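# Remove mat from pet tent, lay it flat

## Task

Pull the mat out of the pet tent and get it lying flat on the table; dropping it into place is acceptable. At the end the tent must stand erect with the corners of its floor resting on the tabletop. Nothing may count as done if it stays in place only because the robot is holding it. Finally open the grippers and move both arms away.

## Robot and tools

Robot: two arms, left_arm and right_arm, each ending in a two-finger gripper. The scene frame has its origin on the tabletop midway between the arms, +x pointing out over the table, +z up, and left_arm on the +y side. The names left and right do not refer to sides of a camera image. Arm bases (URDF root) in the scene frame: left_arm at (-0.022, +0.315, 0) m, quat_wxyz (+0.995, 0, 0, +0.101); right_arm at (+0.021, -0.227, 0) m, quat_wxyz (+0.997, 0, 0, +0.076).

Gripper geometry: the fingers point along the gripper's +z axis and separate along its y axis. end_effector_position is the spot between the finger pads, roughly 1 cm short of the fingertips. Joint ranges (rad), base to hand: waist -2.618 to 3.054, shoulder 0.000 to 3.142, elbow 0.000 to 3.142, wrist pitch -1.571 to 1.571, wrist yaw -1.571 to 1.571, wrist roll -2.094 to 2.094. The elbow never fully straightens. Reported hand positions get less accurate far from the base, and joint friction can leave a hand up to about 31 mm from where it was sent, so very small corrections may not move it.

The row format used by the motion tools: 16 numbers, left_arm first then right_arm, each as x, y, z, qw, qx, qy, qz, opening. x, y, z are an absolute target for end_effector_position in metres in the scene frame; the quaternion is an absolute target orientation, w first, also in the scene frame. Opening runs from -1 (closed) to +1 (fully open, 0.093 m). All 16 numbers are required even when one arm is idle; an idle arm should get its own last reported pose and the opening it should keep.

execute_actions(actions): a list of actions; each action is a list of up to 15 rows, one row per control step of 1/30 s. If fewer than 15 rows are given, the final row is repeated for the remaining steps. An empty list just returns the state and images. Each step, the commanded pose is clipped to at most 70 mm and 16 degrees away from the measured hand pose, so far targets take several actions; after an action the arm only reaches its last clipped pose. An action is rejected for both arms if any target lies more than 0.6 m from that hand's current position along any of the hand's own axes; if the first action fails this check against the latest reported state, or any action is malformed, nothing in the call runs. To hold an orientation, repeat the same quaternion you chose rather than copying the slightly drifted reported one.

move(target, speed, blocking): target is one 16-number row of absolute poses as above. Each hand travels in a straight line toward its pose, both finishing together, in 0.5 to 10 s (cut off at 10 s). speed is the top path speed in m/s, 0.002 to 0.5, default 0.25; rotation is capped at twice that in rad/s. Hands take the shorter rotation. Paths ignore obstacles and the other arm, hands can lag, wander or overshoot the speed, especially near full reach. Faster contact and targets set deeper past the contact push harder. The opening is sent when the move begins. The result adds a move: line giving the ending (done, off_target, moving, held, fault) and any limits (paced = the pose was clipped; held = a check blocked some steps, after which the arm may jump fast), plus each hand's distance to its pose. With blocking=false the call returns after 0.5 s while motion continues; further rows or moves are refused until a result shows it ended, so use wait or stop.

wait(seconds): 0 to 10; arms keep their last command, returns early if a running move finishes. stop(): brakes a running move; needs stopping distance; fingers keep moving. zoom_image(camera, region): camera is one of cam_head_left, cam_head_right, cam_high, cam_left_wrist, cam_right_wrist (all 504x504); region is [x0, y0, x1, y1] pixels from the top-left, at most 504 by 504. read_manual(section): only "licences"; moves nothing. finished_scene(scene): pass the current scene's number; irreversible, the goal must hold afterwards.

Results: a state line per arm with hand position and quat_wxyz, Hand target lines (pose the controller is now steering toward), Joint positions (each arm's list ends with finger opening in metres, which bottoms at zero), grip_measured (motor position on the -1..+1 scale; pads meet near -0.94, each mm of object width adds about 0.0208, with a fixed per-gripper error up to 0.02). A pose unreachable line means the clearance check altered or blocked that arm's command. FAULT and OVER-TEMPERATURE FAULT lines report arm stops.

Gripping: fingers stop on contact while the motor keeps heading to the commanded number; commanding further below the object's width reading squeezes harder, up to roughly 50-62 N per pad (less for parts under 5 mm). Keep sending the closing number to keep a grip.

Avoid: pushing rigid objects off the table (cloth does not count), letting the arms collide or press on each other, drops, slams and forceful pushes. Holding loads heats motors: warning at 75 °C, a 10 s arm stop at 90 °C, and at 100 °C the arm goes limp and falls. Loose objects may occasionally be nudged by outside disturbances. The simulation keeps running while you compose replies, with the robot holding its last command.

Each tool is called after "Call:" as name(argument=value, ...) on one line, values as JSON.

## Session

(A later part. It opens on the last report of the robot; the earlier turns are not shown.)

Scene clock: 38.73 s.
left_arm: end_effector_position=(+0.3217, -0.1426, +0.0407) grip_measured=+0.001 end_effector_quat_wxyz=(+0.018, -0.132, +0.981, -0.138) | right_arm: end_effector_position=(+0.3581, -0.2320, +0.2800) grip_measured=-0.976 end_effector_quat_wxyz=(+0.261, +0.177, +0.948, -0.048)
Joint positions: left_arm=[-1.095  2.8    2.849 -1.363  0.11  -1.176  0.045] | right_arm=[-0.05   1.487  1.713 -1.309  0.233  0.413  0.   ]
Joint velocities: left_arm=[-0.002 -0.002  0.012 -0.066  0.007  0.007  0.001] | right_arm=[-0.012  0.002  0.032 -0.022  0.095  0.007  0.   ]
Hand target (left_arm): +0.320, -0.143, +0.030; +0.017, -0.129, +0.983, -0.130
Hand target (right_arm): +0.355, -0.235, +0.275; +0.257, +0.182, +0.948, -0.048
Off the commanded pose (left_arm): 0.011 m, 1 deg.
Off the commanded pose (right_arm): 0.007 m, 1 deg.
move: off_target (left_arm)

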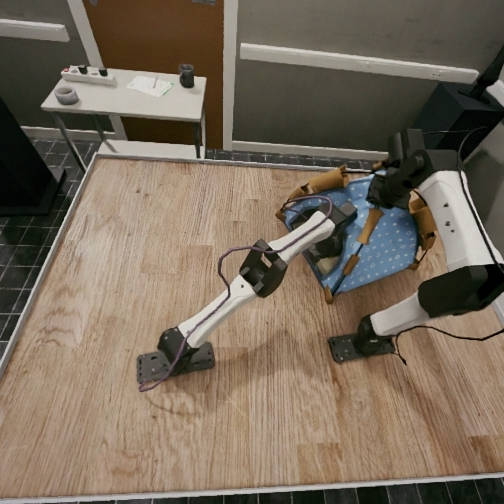

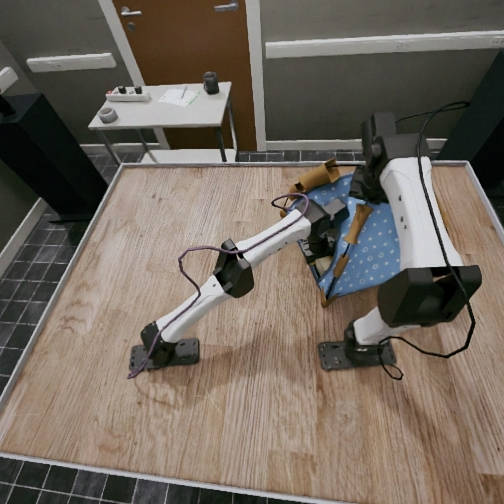

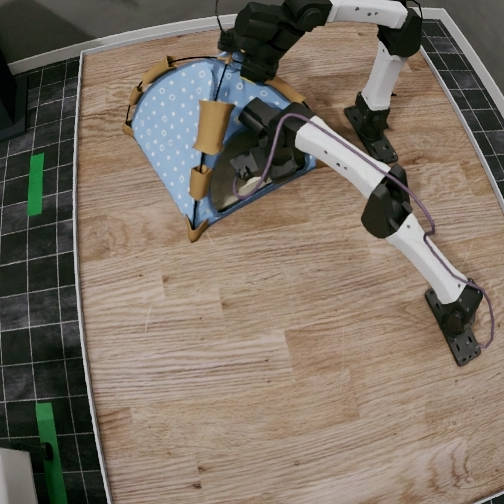

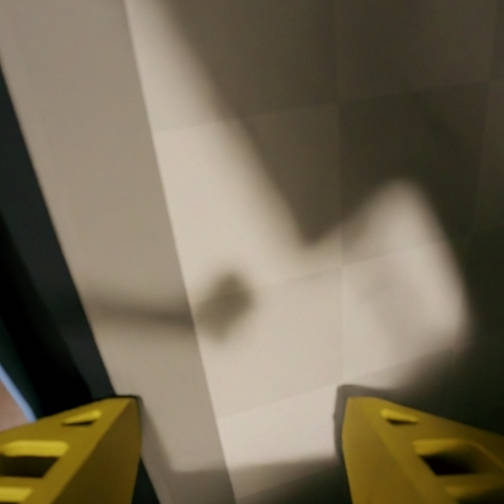

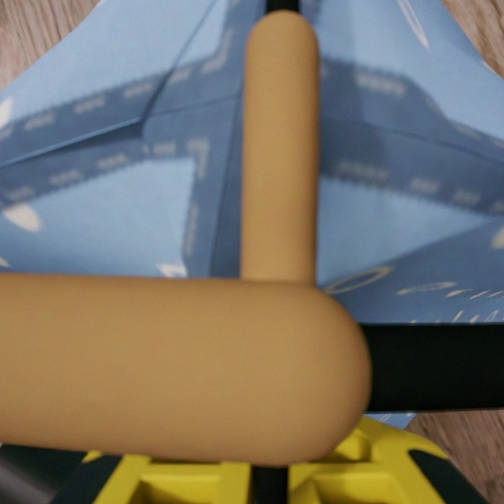

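Call:
move(target=[0.322,-0.143,0.035,0.017,-0.129,0.982,-0.129,0.25,0.355,-0.235,0.275,0.256,0.181,0.945,-0.048,-1], speed=0.05)

Call:
move(target=[0.326,-0.165,0.018,0.05,-0.12,0.93,-0.34,0.25,0.355,-0.235,0.275,0.256,0.181,0.945,-0.048,-1], speed=0.05)

Call:
move(target=[0.326,-0.165,0.018,0.05,-0.12,0.93,-0.34,-1,0.355,-0.235,0.275,0.256,0.181,0.945,-0.048,-1])

Call:
move(target=[0.31,-0.11,0.085,0.05,-0.12,0.93,-0.34,-1,0.355,-0.235,0.275,0.256,0.181,0.945,-0.048,-1], speed=0.1)

Scene clock: 45.67 s.
left_arm: end_effector_position=(+0.3213, -0.1432, +0.0415) grip_measured=+0.248 end_effector_quat_wxyz=(+0.017, -0.132, +0.981, -0.140) | right_arm: end_effector_position=(+0.3581, -0.2320, +0.2800) grip_measured=-0.976 end_effector_quat_wxyz=(+0.261, +0.177, +0.948, -0.048)
Joint positions: left_arm=[-1.095  2.798  2.849 -1.363  0.114 -1.176  0.057] | right_arm=[-0.05   1.487  1.713 -1.309  0.233  0.413  0.   ]
Joint velocities: left_arm=[-0.017 -0.012 -0.002  0.066 -0.007  0.051  0.001] | right_arm=[-0.007  0.017 -0.002  0.022 -0.007 -0.037  0.   ]
Hand target (left_arm): +0.322, -0.143, +0.035; +0.019, -0.129, +0.982, -0.133
Hand target (right_arm): +0.355, -0.235, +0.275; +0.257, +0.182, +0.948, -0.048
Off the commanded pose (left_arm): 0.007 m, 1 deg.
Off the commanded pose (right_arm): 0.007 m, 1 deg.
move: done

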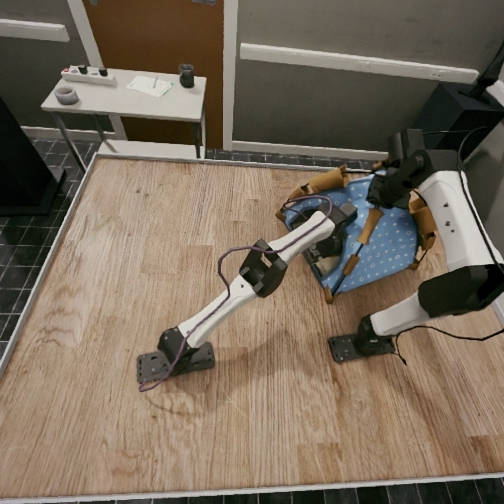

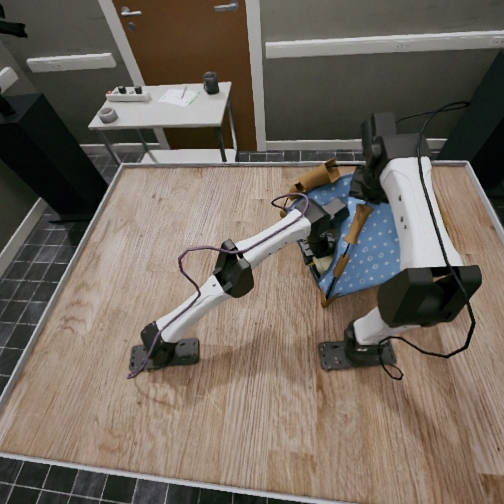

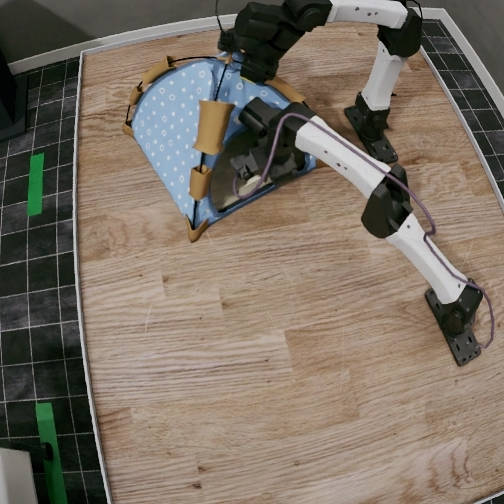

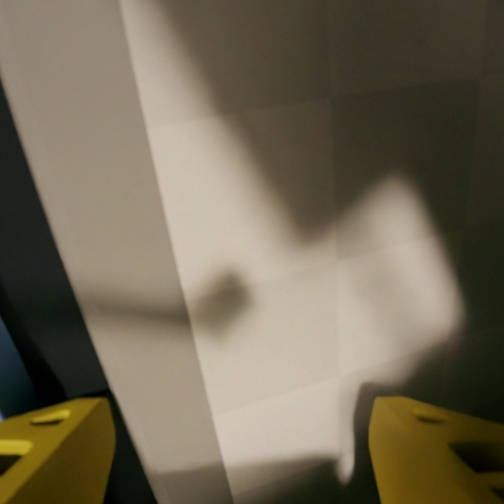

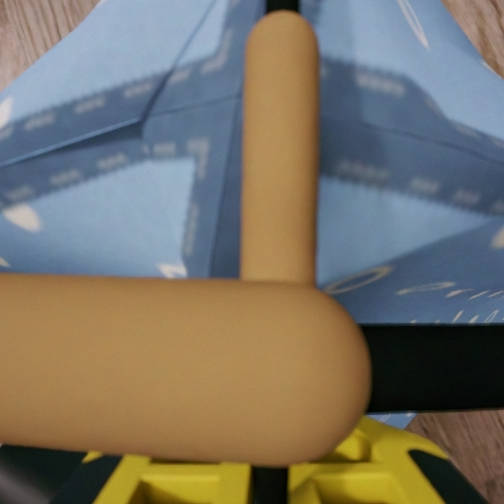

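Scene clock: 50.10 s.
left_arm: end_effector_position=(+0.3367, -0.1812, +0.0507) grip_measured=+0.248 end_effector_quat_wxyz=(+0.070, -0.111, +0.918, -0.373) | right_arm: end_effector_position=(+0.3581, -0.2320, +0.2800) grip_measured=-0.976 end_effector_quat_wxyz=(+0.261, +0.177, +0.948, -0.048)
Joint positions: left_arm=[-1.071  2.372  1.843 -0.302  0.275 -1.216  0.057] | right_arm=[-0.05   1.487  1.713 -1.309  0.233  0.413  0.   ]
Joint velocities: left_arm=[ 0.012 -0.012 -0.012  0.066  0.007  0.037  0.002] | right_arm=[-0.012  0.017  0.007  0.022 -0.037  0.11   0.   ]
Hand target (left_arm): +0.328, -0.167, +0.020; +0.050, -0.122, +0.931, -0.341
Hand target (right_arm): +0.355, -0.235, +0.275; +0.257, +0.182, +0.948, -0.048
Off the commanded pose (left_arm): 0.038 m, 5 deg.
Off the commanded pose (right_arm): 0.007 m, 1 deg.
move: off_target (left_arm)

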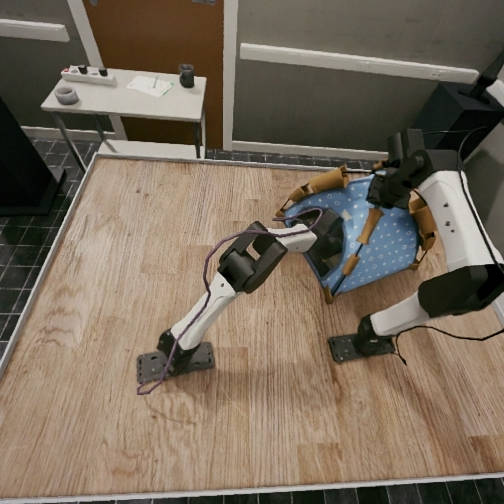

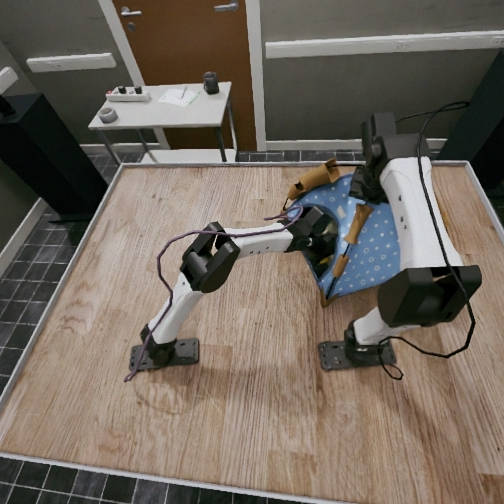

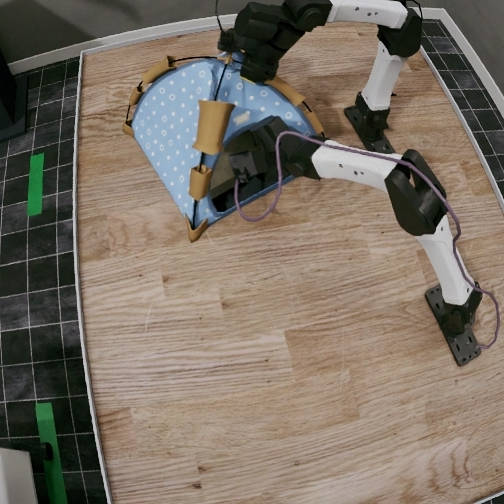

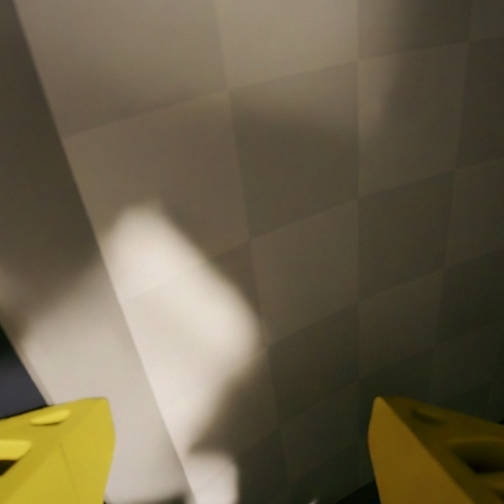

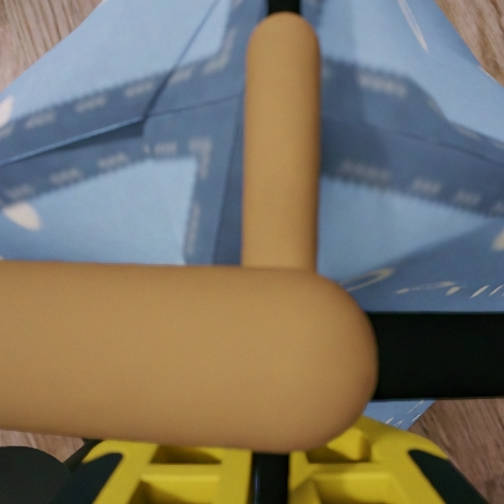

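Scene clock: 50.80 s.
left_arm: end_effector_position=(+0.3294, -0.1726, +0.0342) grip_measured=-0.976 end_effector_quat_wxyz=(+0.058, -0.115, +0.926, -0.356) | right_arm: end_effector_position=(+0.3581, -0.2320, +0.2800) grip_measured=-0.976 end_effector_quat_wxyz=(+0.261, +0.177, +0.948, -0.048)
Joint positions: left_arm=[-1.071  2.372  1.802 -0.308  0.275 -1.216  0.   ] | right_arm=[-0.05   1.487  1.713 -1.309  0.233  0.413  0.   ]
Joint velocities: left_arm=[-0.007 -0.002  0.007 -0.022 -0.095 -0.022  0.   ] | right_arm=[-0.002 -0.017 -0.007 -0.007  0.022 -0.037  0.   ]
Hand target (left_arm): +0.326, -0.166, +0.018; +0.050, -0.120, +0.931, -0.340
Hand target (right_arm): +0.355, -0.235, +0.275; +0.257, +0.182, +0.948, -0.048
Off the commanded pose (left_arm): 0.018 m, 2 deg.
Off the commanded pose (right_arm): 0.007 m, 1 deg.
move: off_target (left_arm)

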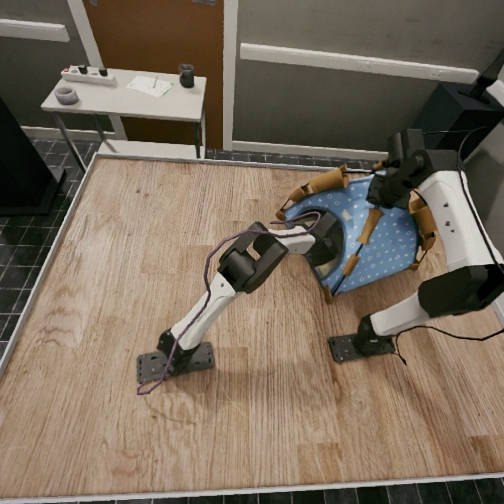

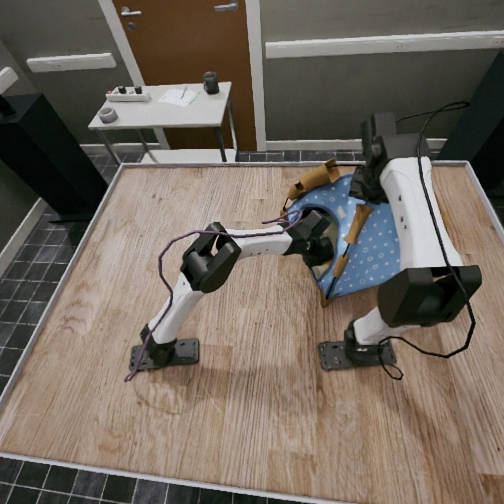

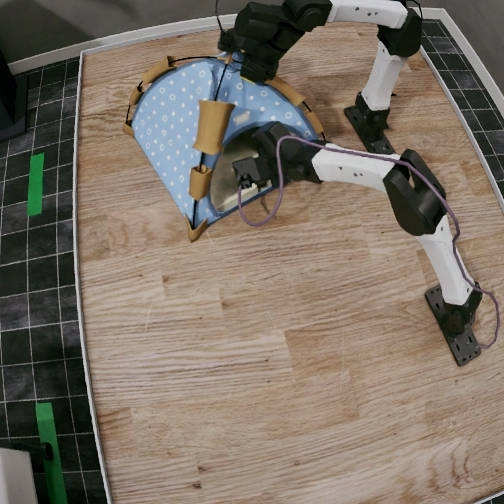

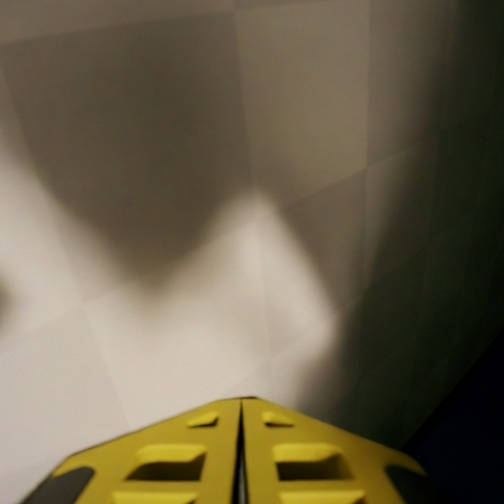

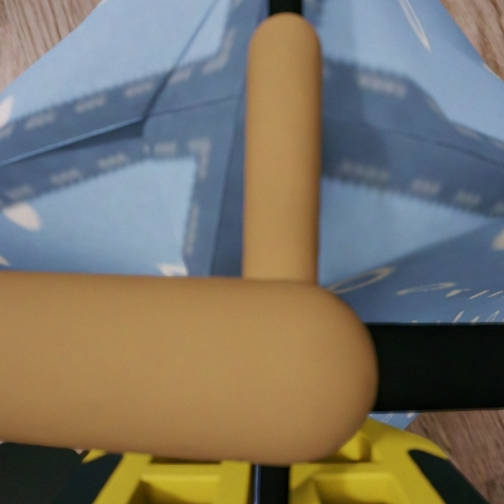

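Scene clock: 52.00 s.
left_arm: end_effector_position=(+0.3127, -0.1164, +0.0807) grip_measured=-0.976 end_effector_quat_wxyz=(+0.055, -0.121, +0.931, -0.340) | right_arm: end_effector_position=(+0.3581, -0.2320, +0.2800) grip_measured=-0.976 end_effector_quat_wxyz=(+0.261, +0.177, +0.948, -0.048)
Joint positions: left_arm=[-1.023  2.125  1.605 -0.401  0.291 -1.179  0.   ] | right_arm=[-0.05   1.487  1.713 -1.309  0.233  0.413  0.   ]
Joint velocities: left_arm=[-0.017 -0.012 -0.007 -0.081 -0.051 -0.095  0.   ] | right_arm=[-0.022 -0.007 -0.007 -0.022 -0.051  0.037  0.   ]
Hand target (left_arm): +0.309, -0.110, +0.084; +0.050, -0.120, +0.932, -0.340
Hand target (right_arm): +0.355, -0.235, +0.275; +0.257, +0.182, +0.948, -0.048
Off the commanded pose (left_arm): 0.008 m, 1 deg.
Off the commanded pose (right_arm): 0.007 m, 1 deg.
move: done

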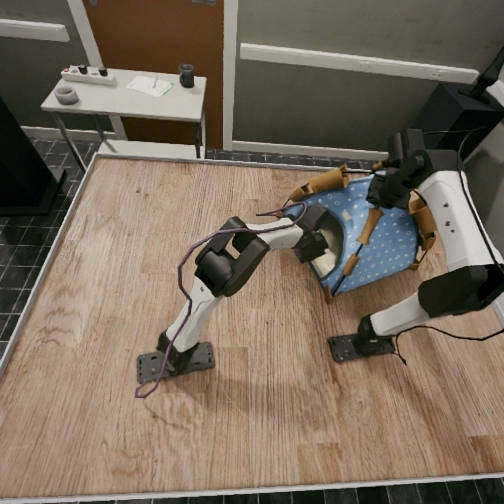

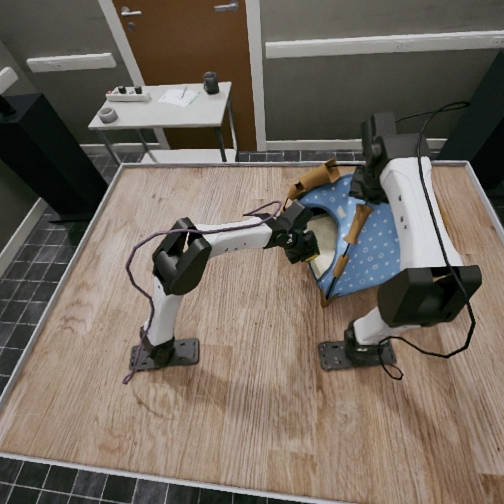

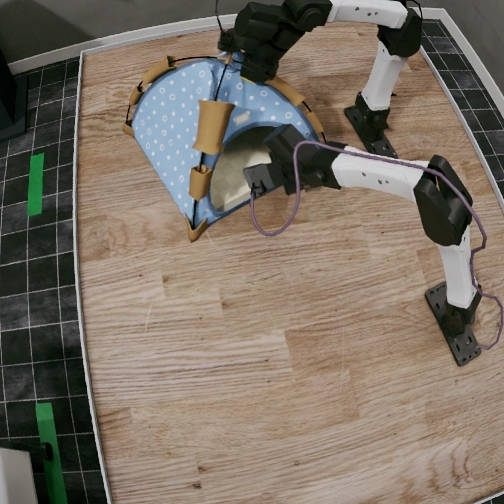

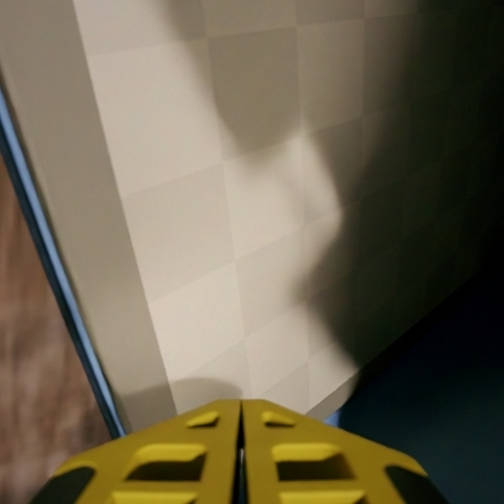

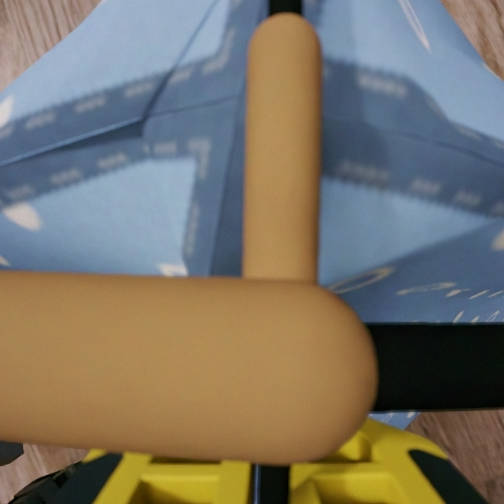

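Call:
move(target=[0.325,-0.15,0.015,0.05,-0.12,0.93,-0.34,-1,0.355,-0.235,0.275,0.256,0.181,0.945,-0.048,-1], speed=0.1)

Call:
move(target=[0.335,-0.2,0.01,0.05,-0.12,0.93,-0.34,-1,0.355,-0.235,0.275,0.256,0.181,0.945,-0.048,-1], speed=0.05)

Call:
move(target=[0.325,-0.145,0.075,0.035,-0.125,0.962,-0.24,0.1,0.355,-0.235,0.275,0.256,0.181,0.945,-0.048,-1], speed=0.1)

Call:
move(target=[0.325,-0.148,0.025,0.035,-0.125,0.962,-0.24,0.1,0.355,-0.235,0.275,0.256,0.181,0.945,-0.048,-1], speed=0.05)

Scene clock: 58.27 s.
left_arm: end_effector_position=(+0.3277, -0.1497, +0.0323) grip_measured=-0.976 end_effector_quat_wxyz=(+0.056, -0.115, +0.925, -0.357) | right_arm: end_effector_position=(+0.3582, -0.2320, +0.2800) grip_measured=-0.976 end_effector_quat_wxyz=(+0.261, +0.177, +0.948, -0.048)
Joint positions: left_arm=[-1.041  2.304  1.675 -0.254  0.298 -1.194  0.   ] | right_arm=[-0.05   1.487  1.713 -1.309  0.233  0.413  0.   ]
Joint velocities: left_arm=[ 0.007  0.007 -0.012  0.007  0.037  0.007  0.   ] | right_arm=[-0.002  0.007 -0.007  0.007  0.007 -0.007  0.   ]
Hand target (left_arm): +0.326, -0.150, +0.015; +0.050, -0.120, +0.931, -0.341
Hand target (right_arm): +0.355, -0.235, +0.275; +0.257, +0.182, +0.948, -0.048
Off the commanded pose (left_arm): 0.018 m, 2 deg.
Off the commanded pose (right_arm): 0.007 m, 1 deg.
move: off_target (left_arm)

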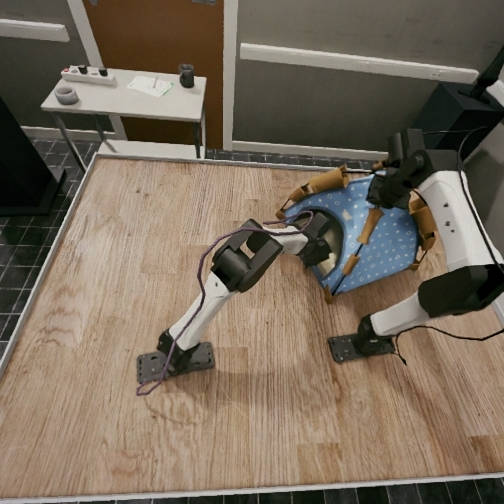

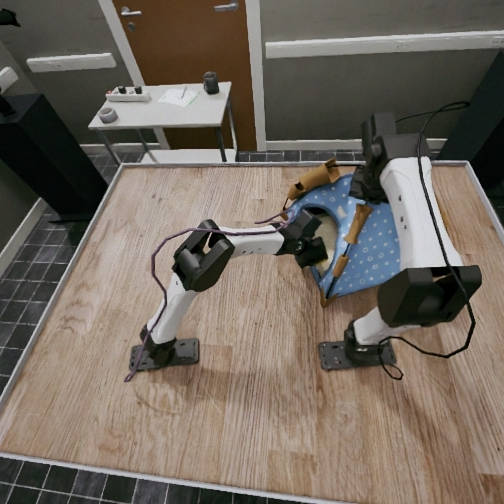

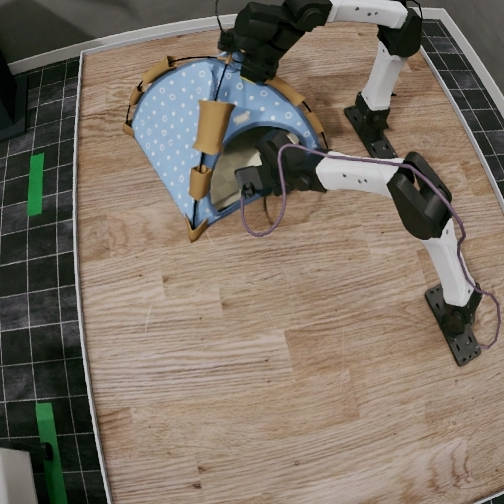

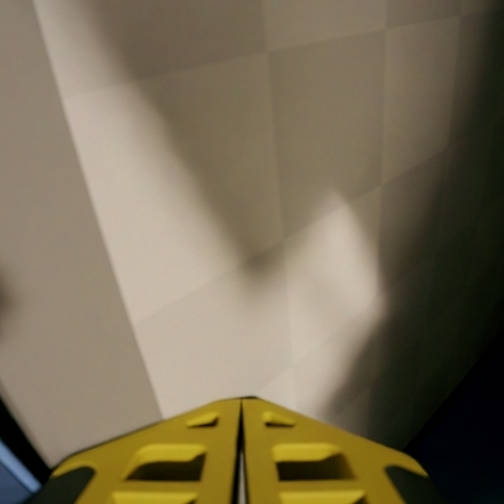

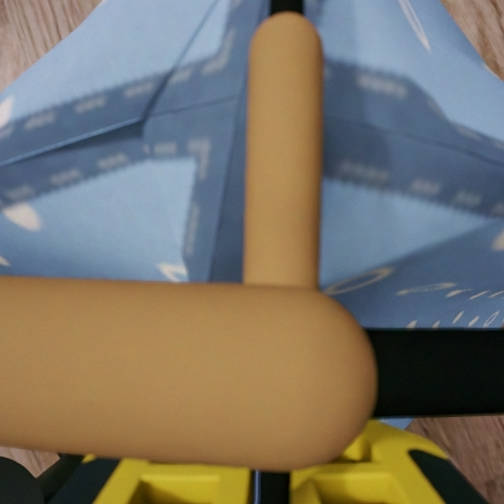

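Scene clock: 59.63 s.
left_arm: end_effector_position=(+0.3427, -0.1997, +0.0339) grip_measured=-0.976 end_effector_quat_wxyz=(+0.061, -0.115, +0.921, -0.366) | right_arm: end_effector_position=(+0.3582, -0.2320, +0.2800) grip_measured=-0.976 end_effector_quat_wxyz=(+0.261, +0.177, +0.948, -0.048)
Joint positions: left_arm=[-1.083  2.485  1.991 -0.357  0.271 -1.234  0.   ] | right_arm=[-0.05   1.487  1.713 -1.309  0.233  0.413  0.   ]
Joint velocities: left_arm=[ 0.017  0.007  0.022 -0.066  0.037  0.007  0.   ] | right_arm=[ 0.007 -0.027 -0.037  0.022 -0.051  0.051  0.   ]
Hand target (left_arm): +0.335, -0.199, +0.011; +0.050, -0.120, +0.931, -0.342
Hand target (right_arm): +0.355, -0.235, +0.275; +0.257, +0.182, +0.948, -0.048
Off the commanded pose (left_arm): 0.025 m, 3 deg.
Off the commanded pose (right_arm): 0.007 m, 1 deg.
move: off_target (left_arm)

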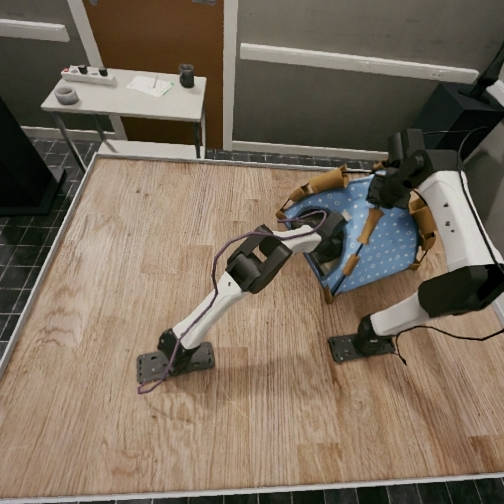

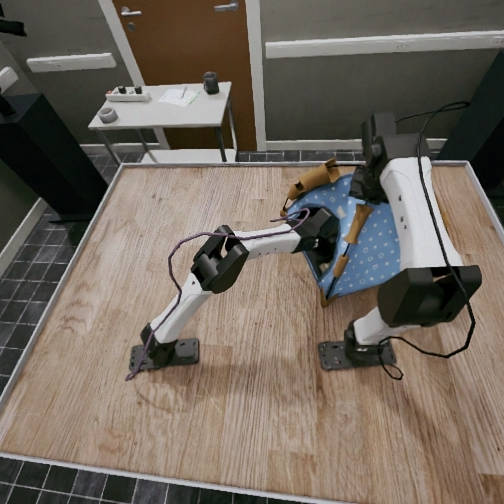

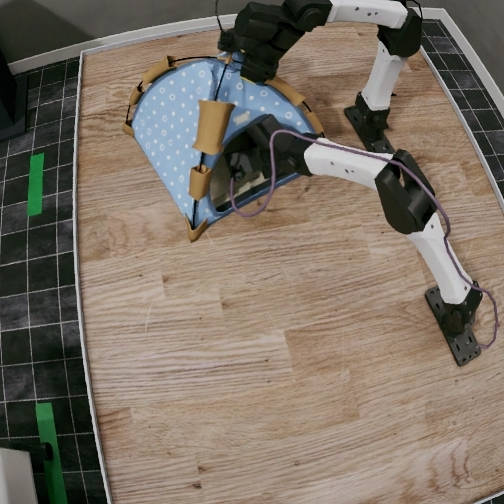

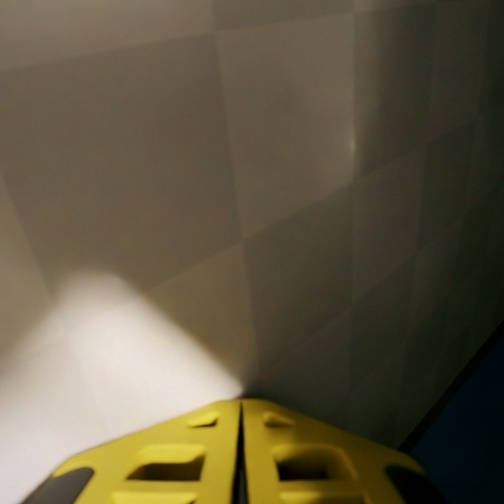

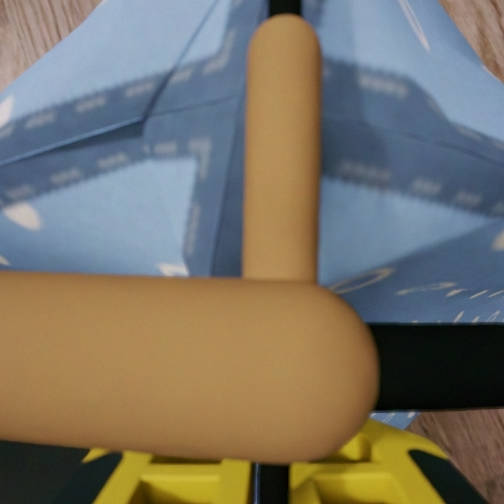

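Scene clock: 61.57 s.
left_arm: end_effector_position=(+0.3148, -0.1429, +0.0487) grip_measured=+0.098 end_effector_quat_wxyz=(+0.018, -0.125, +0.967, -0.222) | right_arm: end_effector_position=(+0.3582, -0.2320, +0.2800) grip_measured=-0.976 end_effector_quat_wxyz=(+0.261, +0.177, +0.948, -0.048)
Joint positions: left_arm=[-1.077  2.441  2.14  -0.867  0.203 -1.174  0.05 ] | right_arm=[-0.05   1.487  1.713 -1.309  0.233  0.413  0.   ]
Joint velocities: left_arm=[ 0.002 -0.002 -0.007 -0.051  0.037 -0.007 -0.   ] | right_arm=[-0.002 -0.002 -0.002 -0.037 -0.051 -0.037  0.   ]
Hand target (left_arm): +0.323, -0.144, +0.074; +0.036, -0.124, +0.962, -0.240
Hand target (right_arm): +0.355, -0.235, +0.275; +0.257, +0.182, +0.948, -0.048
Off the commanded pose (left_arm): 0.028 m, 3 deg.
Off the commanded pose (right_arm): 0.007 m, 1 deg.
move: off_target (left_arm)

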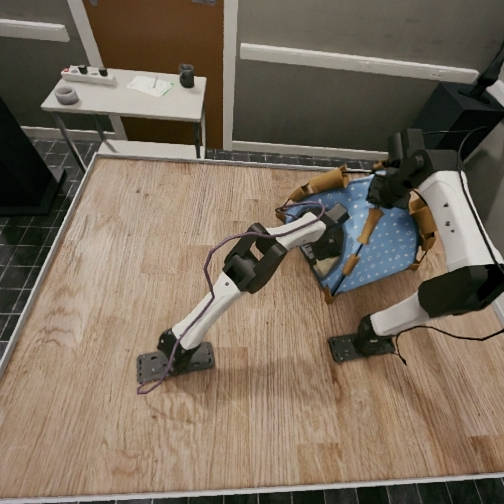

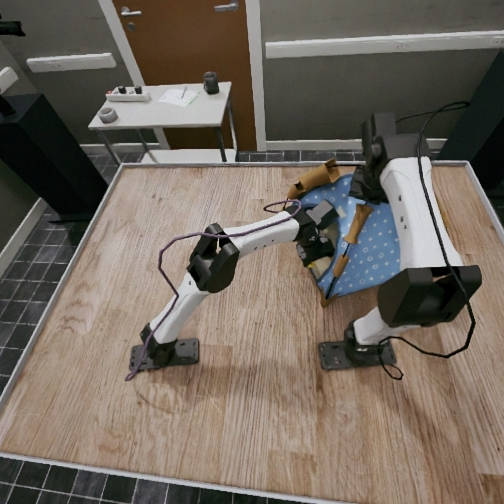

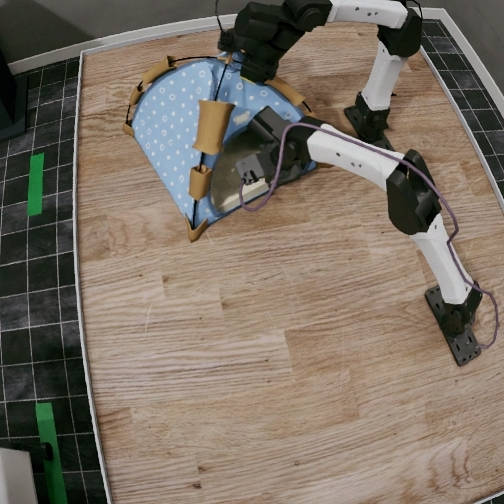

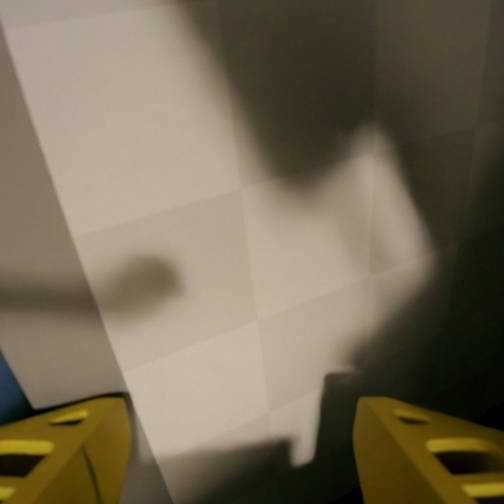

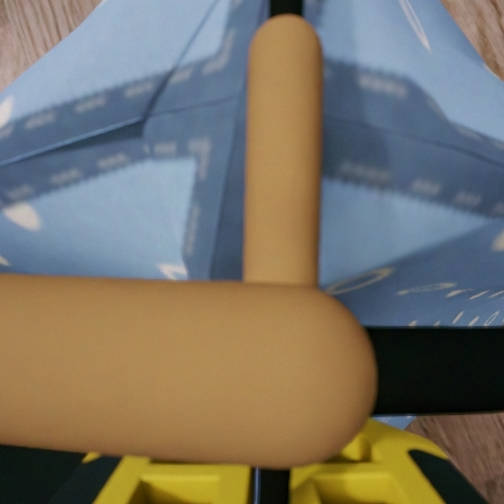

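Scene clock: 62.40 s.
left_arm: end_effector_position=(+0.3253, -0.1574, +0.0450) grip_measured=+0.098 end_effector_quat_wxyz=(+0.038, -0.118, +0.958, -0.260) | right_arm: end_effector_position=(+0.3584, -0.2319, +0.2801) grip_measured=-0.976 end_effector_quat_wxyz=(+0.261, +0.177, +0.948, -0.048)
Joint positions: left_arm=[-1.077  2.441  2.088 -0.726  0.211 -1.174  0.05 ] | right_arm=[-0.05   1.487  1.713 -1.308  0.233  0.413  0.   ]
Joint velocities: left_arm=[-0.017 -0.002 -0.012 -0.051 -0.037 -0.037  0.   ] | right_arm=[ 0.012  0.002 -0.012  0.022  0.007 -0.022  0.   ]
Hand target (left_arm): +0.325, -0.148, +0.026; +0.034, -0.125, +0.962, -0.240
Hand target (right_arm): +0.355, -0.235, +0.275; +0.257, +0.182, +0.948, -0.048
Off the commanded pose (left_arm): 0.022 m, 2 deg.
Off the commanded pose (right_arm): 0.007 m, 1 deg.
move: off_target (left_arm)

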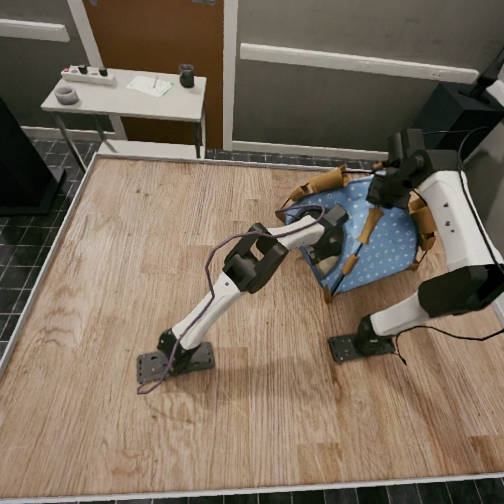

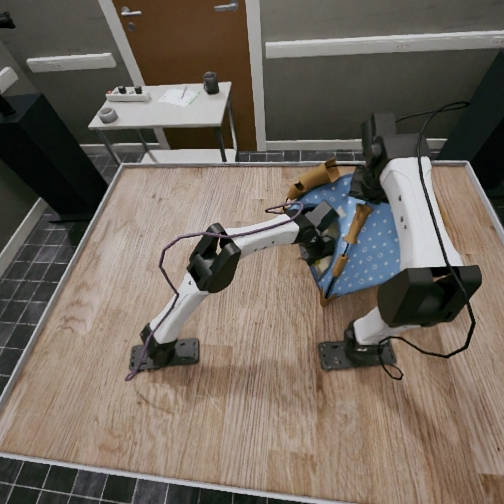

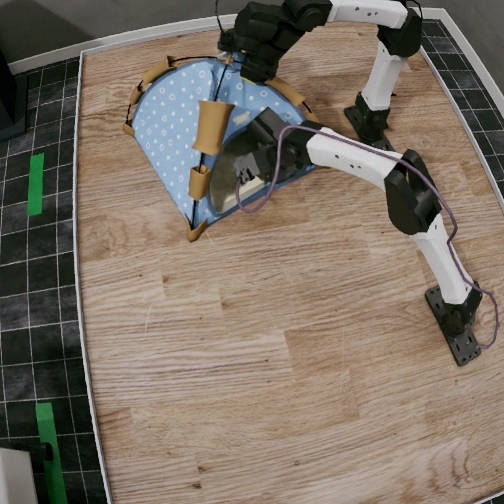

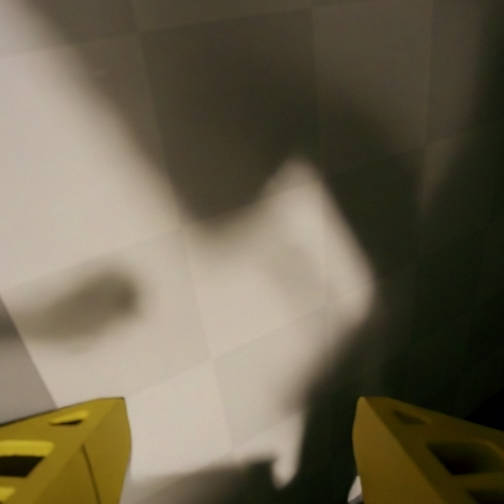

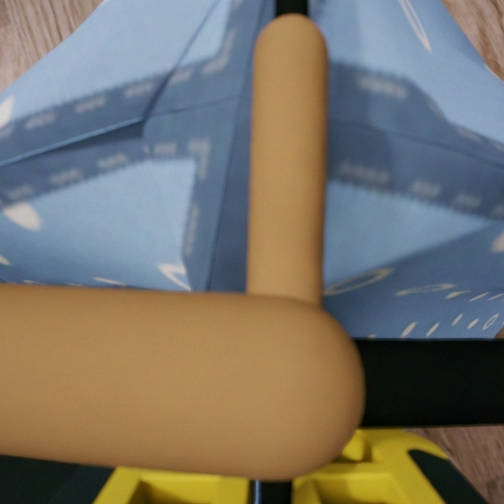

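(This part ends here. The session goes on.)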